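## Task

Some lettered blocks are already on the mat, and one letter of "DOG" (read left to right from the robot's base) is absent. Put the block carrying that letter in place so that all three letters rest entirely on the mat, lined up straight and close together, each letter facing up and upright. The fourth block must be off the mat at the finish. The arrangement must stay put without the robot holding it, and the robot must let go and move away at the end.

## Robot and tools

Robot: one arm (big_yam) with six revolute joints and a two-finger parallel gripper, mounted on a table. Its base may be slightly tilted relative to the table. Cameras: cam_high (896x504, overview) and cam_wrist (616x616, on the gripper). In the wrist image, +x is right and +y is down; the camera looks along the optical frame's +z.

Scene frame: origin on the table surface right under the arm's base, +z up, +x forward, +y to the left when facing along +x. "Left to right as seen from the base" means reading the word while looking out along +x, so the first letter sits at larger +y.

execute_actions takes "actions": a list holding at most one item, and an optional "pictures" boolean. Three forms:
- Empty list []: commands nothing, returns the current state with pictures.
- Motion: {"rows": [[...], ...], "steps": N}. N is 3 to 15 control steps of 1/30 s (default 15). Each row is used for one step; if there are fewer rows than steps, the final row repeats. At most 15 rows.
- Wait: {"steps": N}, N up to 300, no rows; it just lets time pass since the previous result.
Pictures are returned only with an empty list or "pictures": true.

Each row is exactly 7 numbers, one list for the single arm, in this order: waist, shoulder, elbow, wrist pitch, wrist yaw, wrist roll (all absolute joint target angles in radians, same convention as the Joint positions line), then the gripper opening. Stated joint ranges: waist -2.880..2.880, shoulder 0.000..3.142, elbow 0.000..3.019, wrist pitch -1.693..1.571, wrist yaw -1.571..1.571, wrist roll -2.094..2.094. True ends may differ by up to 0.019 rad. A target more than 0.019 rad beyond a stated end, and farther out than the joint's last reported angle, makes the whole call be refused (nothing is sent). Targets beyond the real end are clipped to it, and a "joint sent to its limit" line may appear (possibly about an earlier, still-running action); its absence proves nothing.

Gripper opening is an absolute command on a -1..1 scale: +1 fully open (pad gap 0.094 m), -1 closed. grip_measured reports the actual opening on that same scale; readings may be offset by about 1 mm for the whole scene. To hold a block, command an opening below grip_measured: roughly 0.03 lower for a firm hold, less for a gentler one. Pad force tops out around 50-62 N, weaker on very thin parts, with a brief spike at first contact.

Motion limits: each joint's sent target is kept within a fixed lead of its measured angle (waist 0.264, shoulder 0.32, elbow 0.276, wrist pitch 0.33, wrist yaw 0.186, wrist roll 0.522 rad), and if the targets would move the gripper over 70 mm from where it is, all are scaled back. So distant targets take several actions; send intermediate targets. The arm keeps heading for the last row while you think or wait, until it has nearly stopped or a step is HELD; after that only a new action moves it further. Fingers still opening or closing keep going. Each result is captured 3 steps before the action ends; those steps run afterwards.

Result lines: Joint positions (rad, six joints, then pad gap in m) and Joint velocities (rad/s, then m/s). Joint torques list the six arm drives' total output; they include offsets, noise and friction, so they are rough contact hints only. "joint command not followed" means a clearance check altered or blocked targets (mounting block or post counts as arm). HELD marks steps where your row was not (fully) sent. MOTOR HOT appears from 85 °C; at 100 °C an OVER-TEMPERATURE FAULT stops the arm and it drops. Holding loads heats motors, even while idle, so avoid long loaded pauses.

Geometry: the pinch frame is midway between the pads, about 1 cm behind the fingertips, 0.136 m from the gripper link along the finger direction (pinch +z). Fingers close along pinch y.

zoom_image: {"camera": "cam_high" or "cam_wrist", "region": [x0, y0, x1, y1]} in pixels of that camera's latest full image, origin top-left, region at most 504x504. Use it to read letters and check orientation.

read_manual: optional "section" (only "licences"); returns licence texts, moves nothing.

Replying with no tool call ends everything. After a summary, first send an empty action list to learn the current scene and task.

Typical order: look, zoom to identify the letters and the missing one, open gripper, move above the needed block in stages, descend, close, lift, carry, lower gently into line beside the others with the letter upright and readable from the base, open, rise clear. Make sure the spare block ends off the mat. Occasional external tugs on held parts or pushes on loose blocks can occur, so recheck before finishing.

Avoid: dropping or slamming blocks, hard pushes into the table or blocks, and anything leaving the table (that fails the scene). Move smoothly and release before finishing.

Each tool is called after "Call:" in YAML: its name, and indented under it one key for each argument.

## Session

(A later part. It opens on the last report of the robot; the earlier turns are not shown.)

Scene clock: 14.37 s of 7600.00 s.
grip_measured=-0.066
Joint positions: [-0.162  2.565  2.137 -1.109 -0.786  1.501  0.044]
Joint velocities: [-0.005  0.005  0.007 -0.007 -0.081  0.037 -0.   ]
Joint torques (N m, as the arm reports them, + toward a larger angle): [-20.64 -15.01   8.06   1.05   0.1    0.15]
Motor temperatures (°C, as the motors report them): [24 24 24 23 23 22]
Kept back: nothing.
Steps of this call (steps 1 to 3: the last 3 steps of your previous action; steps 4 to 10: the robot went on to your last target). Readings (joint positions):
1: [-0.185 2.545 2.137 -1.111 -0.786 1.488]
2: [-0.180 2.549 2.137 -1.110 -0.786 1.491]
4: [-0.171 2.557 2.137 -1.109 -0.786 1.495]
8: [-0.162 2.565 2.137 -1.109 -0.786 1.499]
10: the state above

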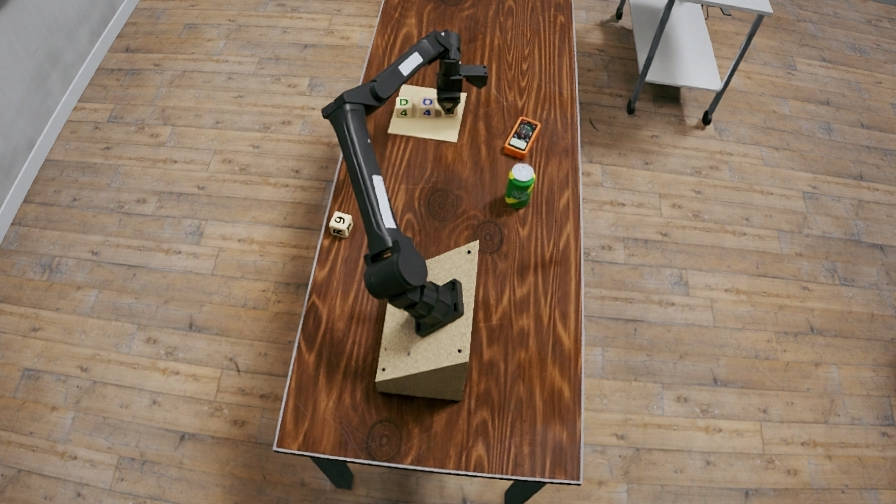

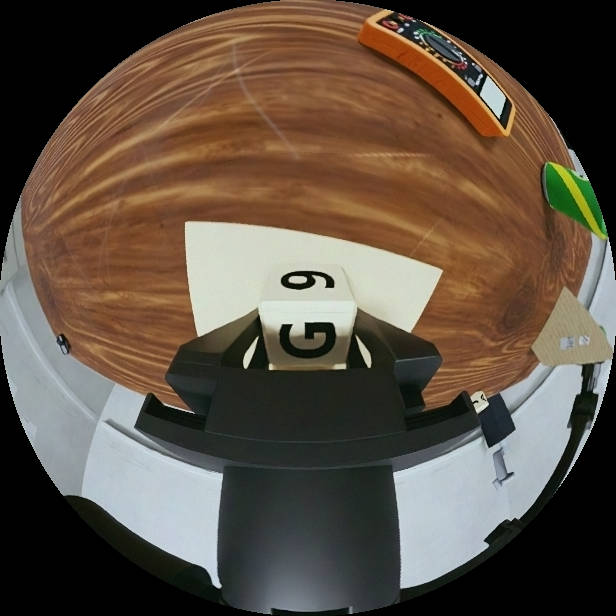

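Call:
execute_actions:
  actions:
    - {"rows":[[-0.144,2.588,2.175,-1.092,-0.783,1.514,-0.1],[-0.141,2.593,2.181,-1.091,-0.783,1.517,-0.1],[-0.139,2.598,2.187,-1.09,-0.783,1.52,-0.1],[-0.137,2.603,2.193,-1.089,-0.783,1.523,-0.1],[-0.135,2.607,2.199,-1.088,-0.783,1.526,-0.1],[-0.133,2.611,2.205,-1.087,-0.783,1.529,-0.1],[-0.131,2.615,2.21,-1.086,-0.783,1.531,-0.1],[-0.13,2.618,2.214,-1.086,-0.783,1.533,-0.1]],"steps":15}

Call:
execute_actions:
  actions:
    - {"steps":7}
  pictures: true

Call:
zoom_image:
  camera: "cam_high"
  region: [370, 40, 510, 160]

Scene clock: 15.20 s of 7600.00 s.
grip_measured=-0.066
Joint positions: [-0.16   2.586  2.181 -1.101 -0.786  1.52   0.044]
Joint velocities: [-0.005  0.015  0.012 -0.012  0.007  0.051 -0.001]
Joint torques (N m, as the arm reports them, + toward a larger angle): [-19.69 -14.5    8.23   0.79   0.02   0.1 ]
Motor temperatures (°C, as the motors report them): [24 24 24 23 23 22]
Steps of this call (steps 1 to 13: the robot went on to your last target; steps 14 to 25: the first 12 steps of this action). Readings (joint positions):
14: [-0.162 2.565 2.137 -1.109 -0.786 1.503]
15: [-0.162 2.565 2.138 -1.109 -0.786 1.504]
17: [-0.162 2.568 2.146 -1.109 -0.786 1.507]
21: [-0.162 2.580 2.172 -1.103 -0.786 1.515]
25: the state above

Scene clock: 15.43 s of 7600.00 s.
grip_measured=-0.066
Joint positions: [-0.158  2.589  2.181 -1.101 -0.786  1.523  0.044]
Joint velocities: [-0.015  0.005  0.002  0.012 -0.037  0.037 -0.   ]
Joint torques (N m, as the arm reports them, + toward a larger angle): [-18.72 -13.52   7.98   0.85   0.1    0.06]
Motor temperatures (°C, as the motors report them): [24 24 24 23 23 22]
Kept back: nothing.
Steps of this call (steps 1 to 3: the last 3 steps of your previous action; steps 4 to 7: the robot went on to your last target). Readings (joint positions):
1: [-0.160 2.586 2.181 -1.101 -0.786 1.521]
2: [-0.160 2.586 2.181 -1.101 -0.786 1.522]
4: [-0.159 2.587 2.181 -1.101 -0.786 1.523]
7: the state above

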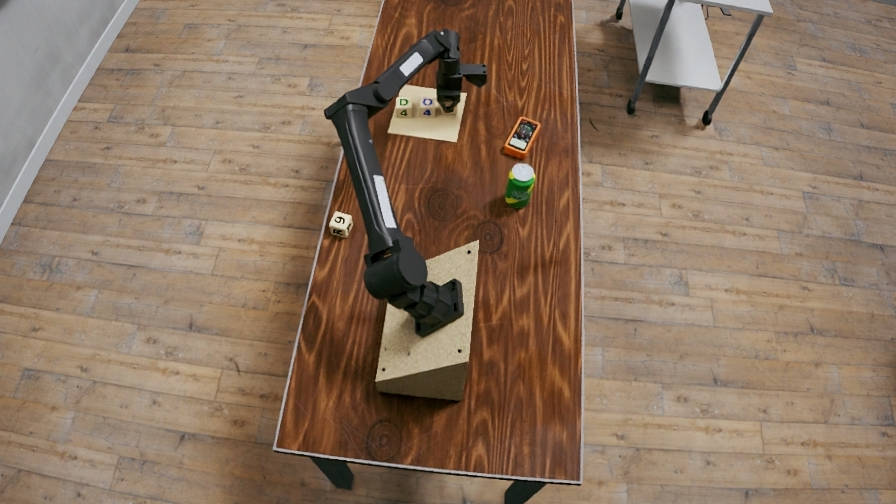

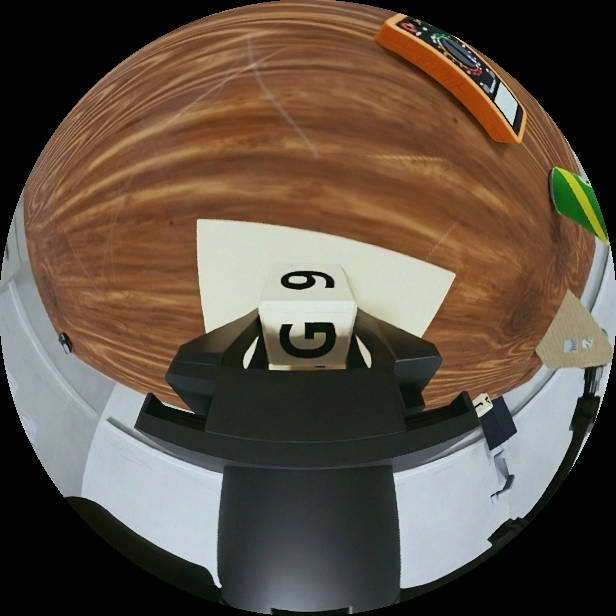

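Region (370, 40, 510, 160) of cam_high's 896x504 image, scaled by 3.600, with more detail than that image has; it fills the top 432 rows of this view, and the rest is white.

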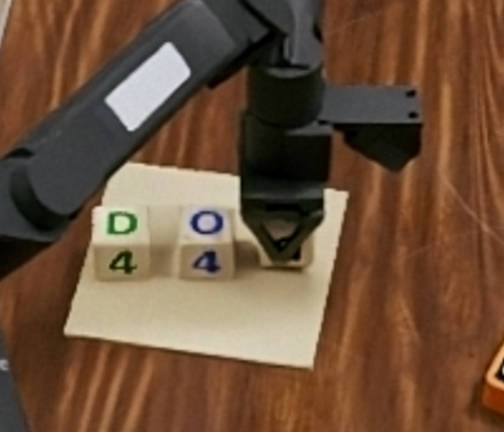

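Call:
execute_actions:
  actions:
    - {"rows":[[-0.127,2.622,2.214,-1.086,-0.783,1.533,-0.1],[-0.124,2.626,2.214,-1.086,-0.783,1.533,-0.1],[-0.121,2.63,2.214,-1.086,-0.783,1.533,-0.1]],"steps":15}
  pictures: true

Call:
zoom_image:
  camera: "cam_high"
  region: [370, 40, 510, 160]

Scene clock: 15.93 s of 7600.00 s.
grip_measured=-0.066
Joint positions: [-0.151  2.597  2.183 -1.101 -0.784  1.525  0.044]
Joint velocities: [-0.015 -0.005  0.032 -0.007 -0.037 -0.037  0.001]
Joint torques (N m, as the arm reports them, + toward a larger angle): [-20.56 -15.02   7.72   0.81   0.01   0.07]
Motor temperatures (°C, as the motors report them): [24 24 24 23 23 22]
Steps of this call (steps 1 to 3: the robot went on to your last target; steps 4 to 15: the first 12 steps of this action). Readings (joint positions):
4: [-0.158 2.589 2.181 -1.101 -0.786 1.524]
5: [-0.158 2.589 2.181 -1.101 -0.786 1.524]
7: [-0.157 2.590 2.181 -1.101 -0.786 1.524]
11: [-0.152 2.597 2.181 -1.101 -0.785 1.525]
15: the state above

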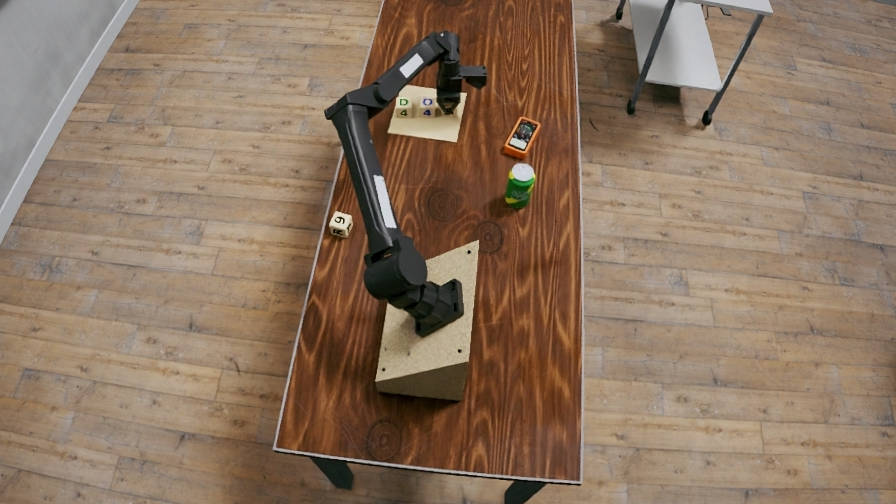

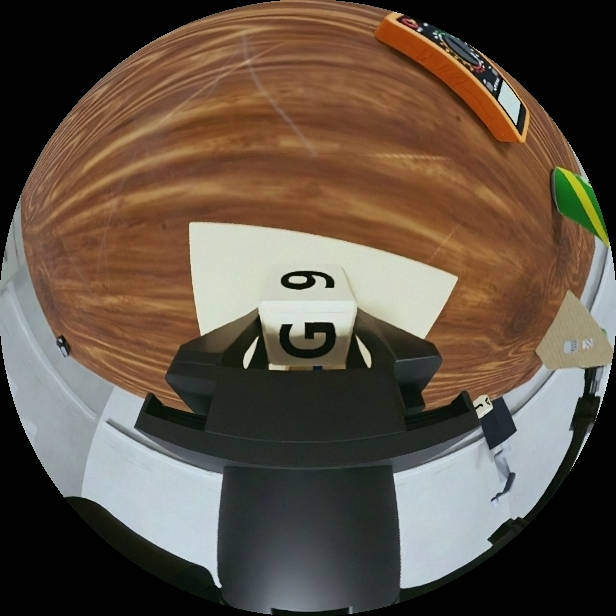

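Region (370, 40, 510, 160) of cam_high's 896x504 image, scaled by 3.600, with more detail than that image has; it fills the top 432 rows of this view, and the rest is white.

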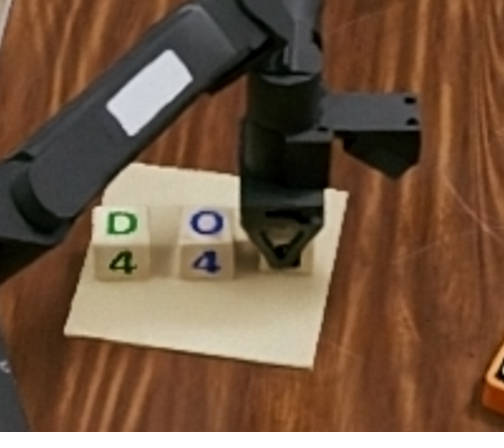

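Call:
zoom_image:
  camera: "cam_high"
  region: [390, 85, 470, 135]

Call:
zoom_image:
  camera: "cam_wrist"
  region: [230, 320, 390, 390]

Region (390, 85, 470, 135) of cam_high's 896x504 image, scaled by 6.300, with more detail than that image has; it fills the top 315 rows of this view, and the rest is white.

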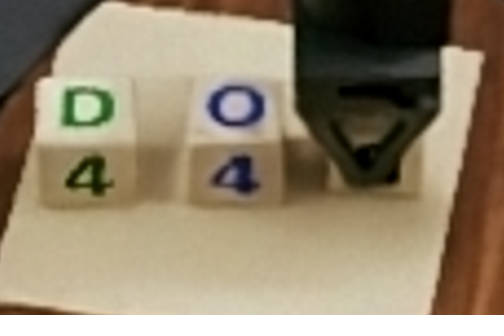

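Region (230, 320, 390, 390) of cam_wrist's 616x616 image, scaled by 3.150, with more detail than that image has; it fills the top 220 rows of this view, and the rest is white.

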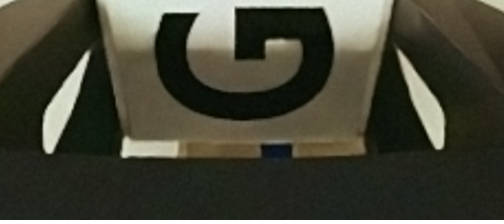

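Call:
execute_actions:
  actions:
    - {"rows":[[-0.124,2.595,2.19,-1.084,-0.783,1.533,-0.1],[-0.124,2.586,2.178,-1.082,-0.783,1.533,-0.1],[-0.124,2.58,2.174,-1.08,-0.783,1.533,-0.1],[-0.124,2.576,2.17,-1.078,-0.783,1.533,-0.1],[-0.124,2.574,2.165,-1.076,-0.783,1.533,-0.1],[-0.124,2.574,2.16,-1.074,-0.783,1.533,-0.1],[-0.124,2.574,2.155,-1.072,-0.783,1.533,-0.1],[-0.124,2.574,2.15,-1.07,-0.783,1.533,-0.1],[-0.124,2.574,2.146,-1.069,-0.783,1.533,-0.1]],"steps":15}

Call:
execute_actions:
  actions:
    - {"steps":4}
  pictures: true

Call:
zoom_image:
  camera: "cam_high"
  region: [390, 85, 470, 135]

Call:
zoom_image:
  camera: "cam_wrist"
  region: [230, 320, 390, 390]

Scene clock: 16.70 s of 7600.00 s.
grip_measured=-0.066
Joint positions: [-0.151  2.583  2.157 -1.086 -0.784  1.525  0.044]
Joint velocities: [-0.005 -0.005 -0.042  0.002  0.051 -0.007  0.001]
Joint torques (N m, as the arm reports them, + toward a larger angle): [-20.53 -16.22   4.35   0.64   0.03   0.17]
Motor temperatures (°C, as the motors report them): [24 24 24 23 23 22]
Steps of this call (steps 1 to 3: the last 3 steps of your previous action; steps 4 to 11: the robot went on to your last target; steps 12 to 23: the first 12 steps of this action). Readings (joint positions):
12: [-0.151 2.597 2.184 -1.100 -0.784 1.525]
13: [-0.151 2.597 2.184 -1.100 -0.784 1.525]
15: [-0.151 2.596 2.183 -1.098 -0.784 1.525]
19: [-0.151 2.588 2.168 -1.090 -0.784 1.525]
23: the state above

Scene clock: 16.83 s of 7600.00 s.
grip_measured=-0.066
Joint positions: [-0.151  2.583  2.156 -1.085 -0.784  1.525  0.044]
Joint velocities: [-0.005  0.005  0.027 -0.012 -0.007  0.007  0.   ]
Joint torques (N m, as the arm reports them, + toward a larger angle): [-20.16 -16.87   4.66   0.74   0.     0.09]
Motor temperatures (°C, as the motors report them): [24 24 24 23 23 22]
Kept back: nothing.
Steps of this call (steps 1 to 3: the last 3 steps of your previous action; step 4: the robot went on to your last target). Readings (joint positions):
1: [-0.151 2.583 2.157 -1.086 -0.784 1.525]
2: [-0.151 2.583 2.156 -1.085 -0.784 1.525]
4: the state above

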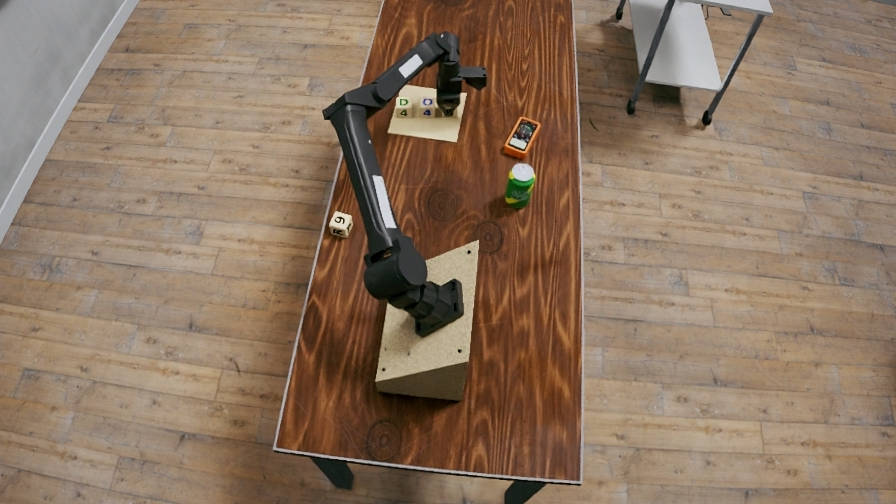

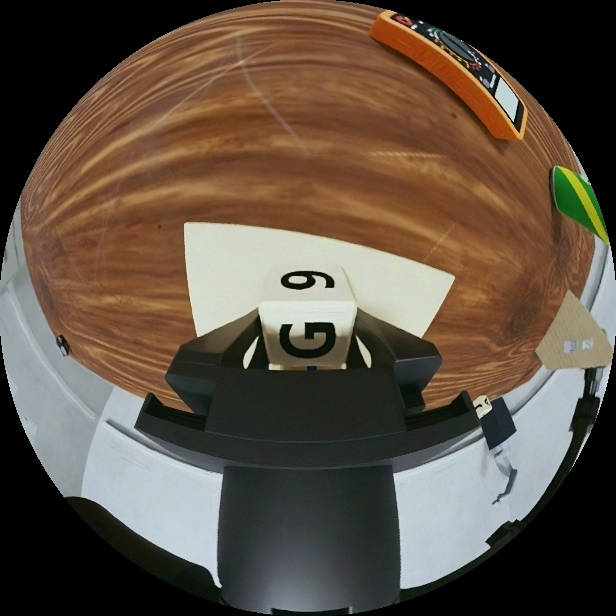

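Region (390, 85, 470, 135) of cam_high's 896x504 image, scaled by 6.300, with more detail than that image has; it fills the top 315 rows of this view, and the rest is white.

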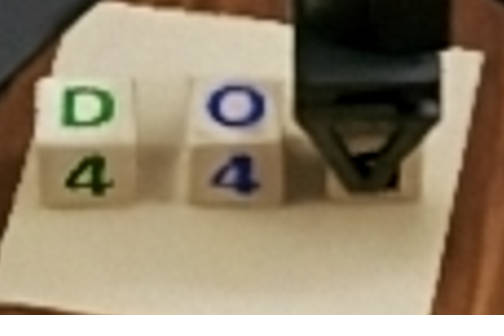

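Region (230, 320, 390, 390) of cam_wrist's 616x616 image, scaled by 3.150, with more detail than that image has; it fills the top 220 rows of this view, and the rest is white.

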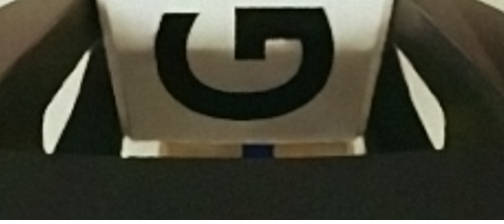

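Call:
execute_actions:
  actions:
    - {"rows":[[-0.135,2.578,2.16,-1.08,-0.784,1.53,-0.02],[-0.14,2.578,2.17,-1.09,-0.784,1.53,0.1],[-0.143,2.577,2.18,-1.098,-0.785,1.525,0.25],[-0.147,2.574,2.186,-1.102,-0.786,1.52,0.4],[-0.153,2.569,2.189,-1.112,-0.787,1.512,0.55],[-0.16,2.563,2.192,-1.126,-0.788,1.502,0.6],[-0.168,2.556,2.195,-1.143,-0.788,1.49,0.6],[-0.177,2.548,2.198,-1.162,-0.788,1.478,0.6],[-0.186,2.54,2.202,-1.182,-0.788,1.466,0.6],[-0.195,2.532,2.206,-1.202,-0.788,1.454,0.6],[-0.204,2.524,2.21,-1.222,-0.788,1.442,0.6],[-0.213,2.516,2.213,-1.242,-0.788,1.43,0.6],[-0.222,2.508,2.216,-1.262,-0.788,1.42,0.6],[-0.231,2.498,2.216,-1.28,-0.788,1.41,0.6],[-0.24,2.485,2.21,-1.295,-0.788,1.4,0.6]],"steps":15}

Call:
execute_actions:
  actions:
    - {"rows":[[-0.249,2.468,2.195,-1.305,-0.788,1.4,0.6],[-0.258,2.446,2.172,-1.31,-0.788,1.4,0.6],[-0.267,2.42,2.143,-1.31,-0.788,1.4,0.6],[-0.276,2.39,2.11,-1.31,-0.788,1.4,0.6],[-0.285,2.357,2.073,-1.31,-0.788,1.4,0.6],[-0.294,2.322,2.034,-1.31,-0.788,1.4,0.6],[-0.303,2.286,1.994,-1.31,-0.788,1.4,0.6],[-0.312,2.25,1.954,-1.31,-0.788,1.4,0.6],[-0.32,2.216,1.916,-1.31,-0.788,1.4,0.6],[-0.327,2.185,1.881,-1.31,-0.788,1.4,0.6],[-0.333,2.158,1.851,-1.31,-0.788,1.4,0.6],[-0.338,2.136,1.826,-1.31,-0.788,1.4,0.6],[-0.342,2.119,1.807,-1.31,-0.788,1.4,0.6],[-0.344,2.107,1.794,-1.31,-0.788,1.4,0.6],[-0.345,2.1,1.786,-1.31,-0.788,1.4,0.6]],"steps":15}

Call:
execute_actions:
  actions:
    - {"steps":8}
  pictures: true

Call:
zoom_image:
  camera: "cam_high"
  region: [370, 40, 510, 160]

Scene clock: 17.60 s of 7600.00 s.
grip_measured=+0.598
Joint positions: [-0.167  2.562  2.163 -1.189 -0.785  1.479  0.075]
Joint velocities: [-0.19  -0.2    0.051 -0.564 -0.022 -0.3    0.   ]
Joint torques (N m, as the arm reports them, + toward a larger angle): [-25.43 -18.19   9.07  -0.21  -0.19  -0.03]
Motor temperatures (°C, as the motors report them): [24 24 24 23 23 22]
Steps of this call (steps 1 to 11: the robot went on to your last target; steps 12 to 23: the first 12 steps of this action). Readings (joint positions):
12: [-0.151 2.583 2.156 -1.085 -0.784 1.525]
13: [-0.151 2.583 2.156 -1.085 -0.784 1.525]
15: [-0.151 2.583 2.156 -1.085 -0.784 1.525]
19: [-0.153 2.579 2.156 -1.117 -0.784 1.512]
23: the state above

Scene clock: 18.10 s of 7600.00 s.
grip_measured=+0.598
Joint positions: [-0.341  2.179  1.887 -1.294 -0.785  1.411  0.075]
Joint velocities: [-0.269 -1.06  -0.808 -0.012  0.066  0.022 -0.001]
Joint torques (N m, as the arm reports them, + toward a larger angle): [-18.76 -13.13   5.36  -0.22  -0.19  -0.05]
Motor temperatures (°C, as the motors report them): [24 24 24 23 23 22]
Steps of this call (steps 1 to 3: the last 3 steps of your previous action; steps 4 to 15: the first 12 steps of this action). Readings (joint positions):
4: [-0.203 2.523 2.169 -1.260 -0.785 1.443]
5: [-0.216 2.510 2.169 -1.273 -0.785 1.436]
7: [-0.241 2.471 2.152 -1.284 -0.785 1.425]
11: [-0.296 2.334 2.028 -1.290 -0.785 1.415]
15: the state above

Scene clock: 18.37 s of 7600.00 s.
grip_measured=+0.598
Joint positions: [-0.362  2.055  1.811 -1.297 -0.786  1.409  0.075]
Joint velocities: [-0.005 -0.015 -0.042  0.007  0.007 -0.022 -0.001]
Joint torques (N m, as the arm reports them, + toward a larger angle): [-17.49  -9.38   4.39   0.09  -0.11  -0.17]
Motor temperatures (°C, as the motors report them): [24 24 24 23 23 22]
Kept back: nothing.
Steps of this call (steps 1 to 3: the last 3 steps of your previous action; steps 4 to 8: the robot went on to your last target). Readings (joint positions):
1: [-0.349 2.146 1.861 -1.295 -0.785 1.411]
2: [-0.356 2.117 1.840 -1.296 -0.785 1.411]
4: [-0.362 2.075 1.816 -1.297 -0.785 1.410]
8: the state above

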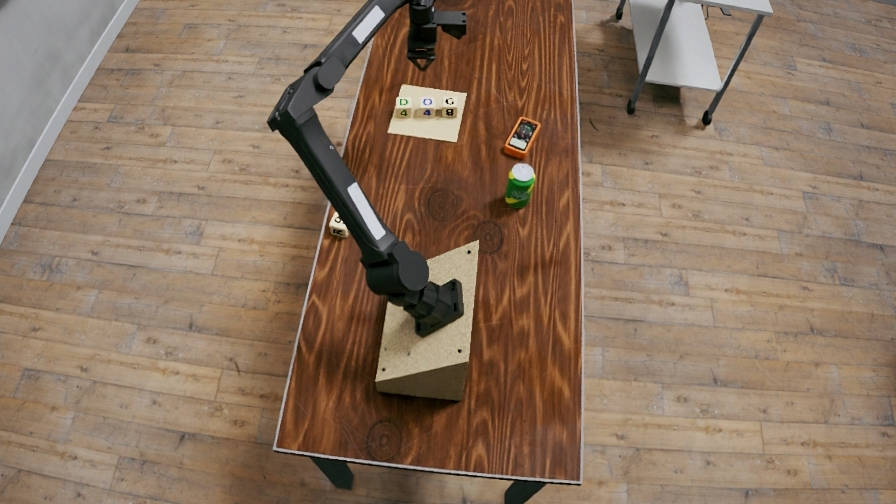

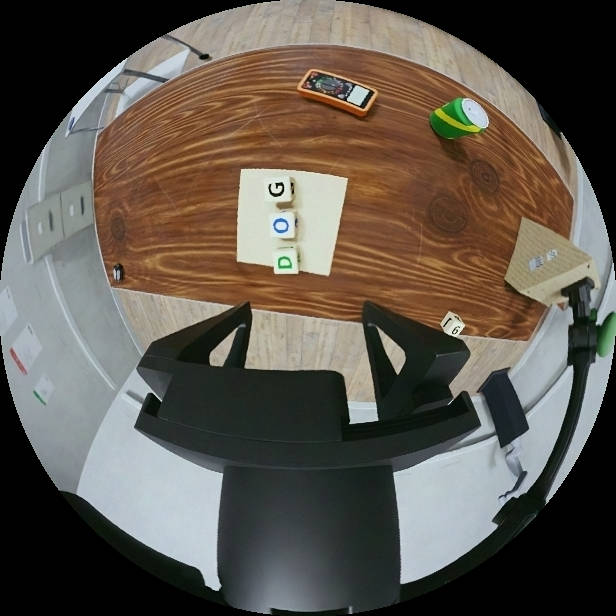

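Region (370, 40, 510, 160) of cam_high's 896x504 image, scaled by 3.600, with more detail than that image has; it fills the top 432 rows of this view, and the rest is white.

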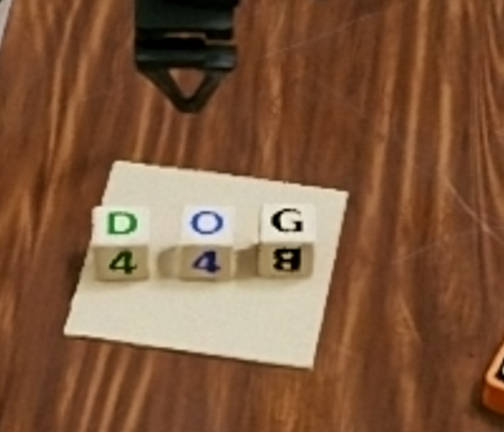

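Call:
finished_scene:
  scene: 1

The scene is finished: the task was done.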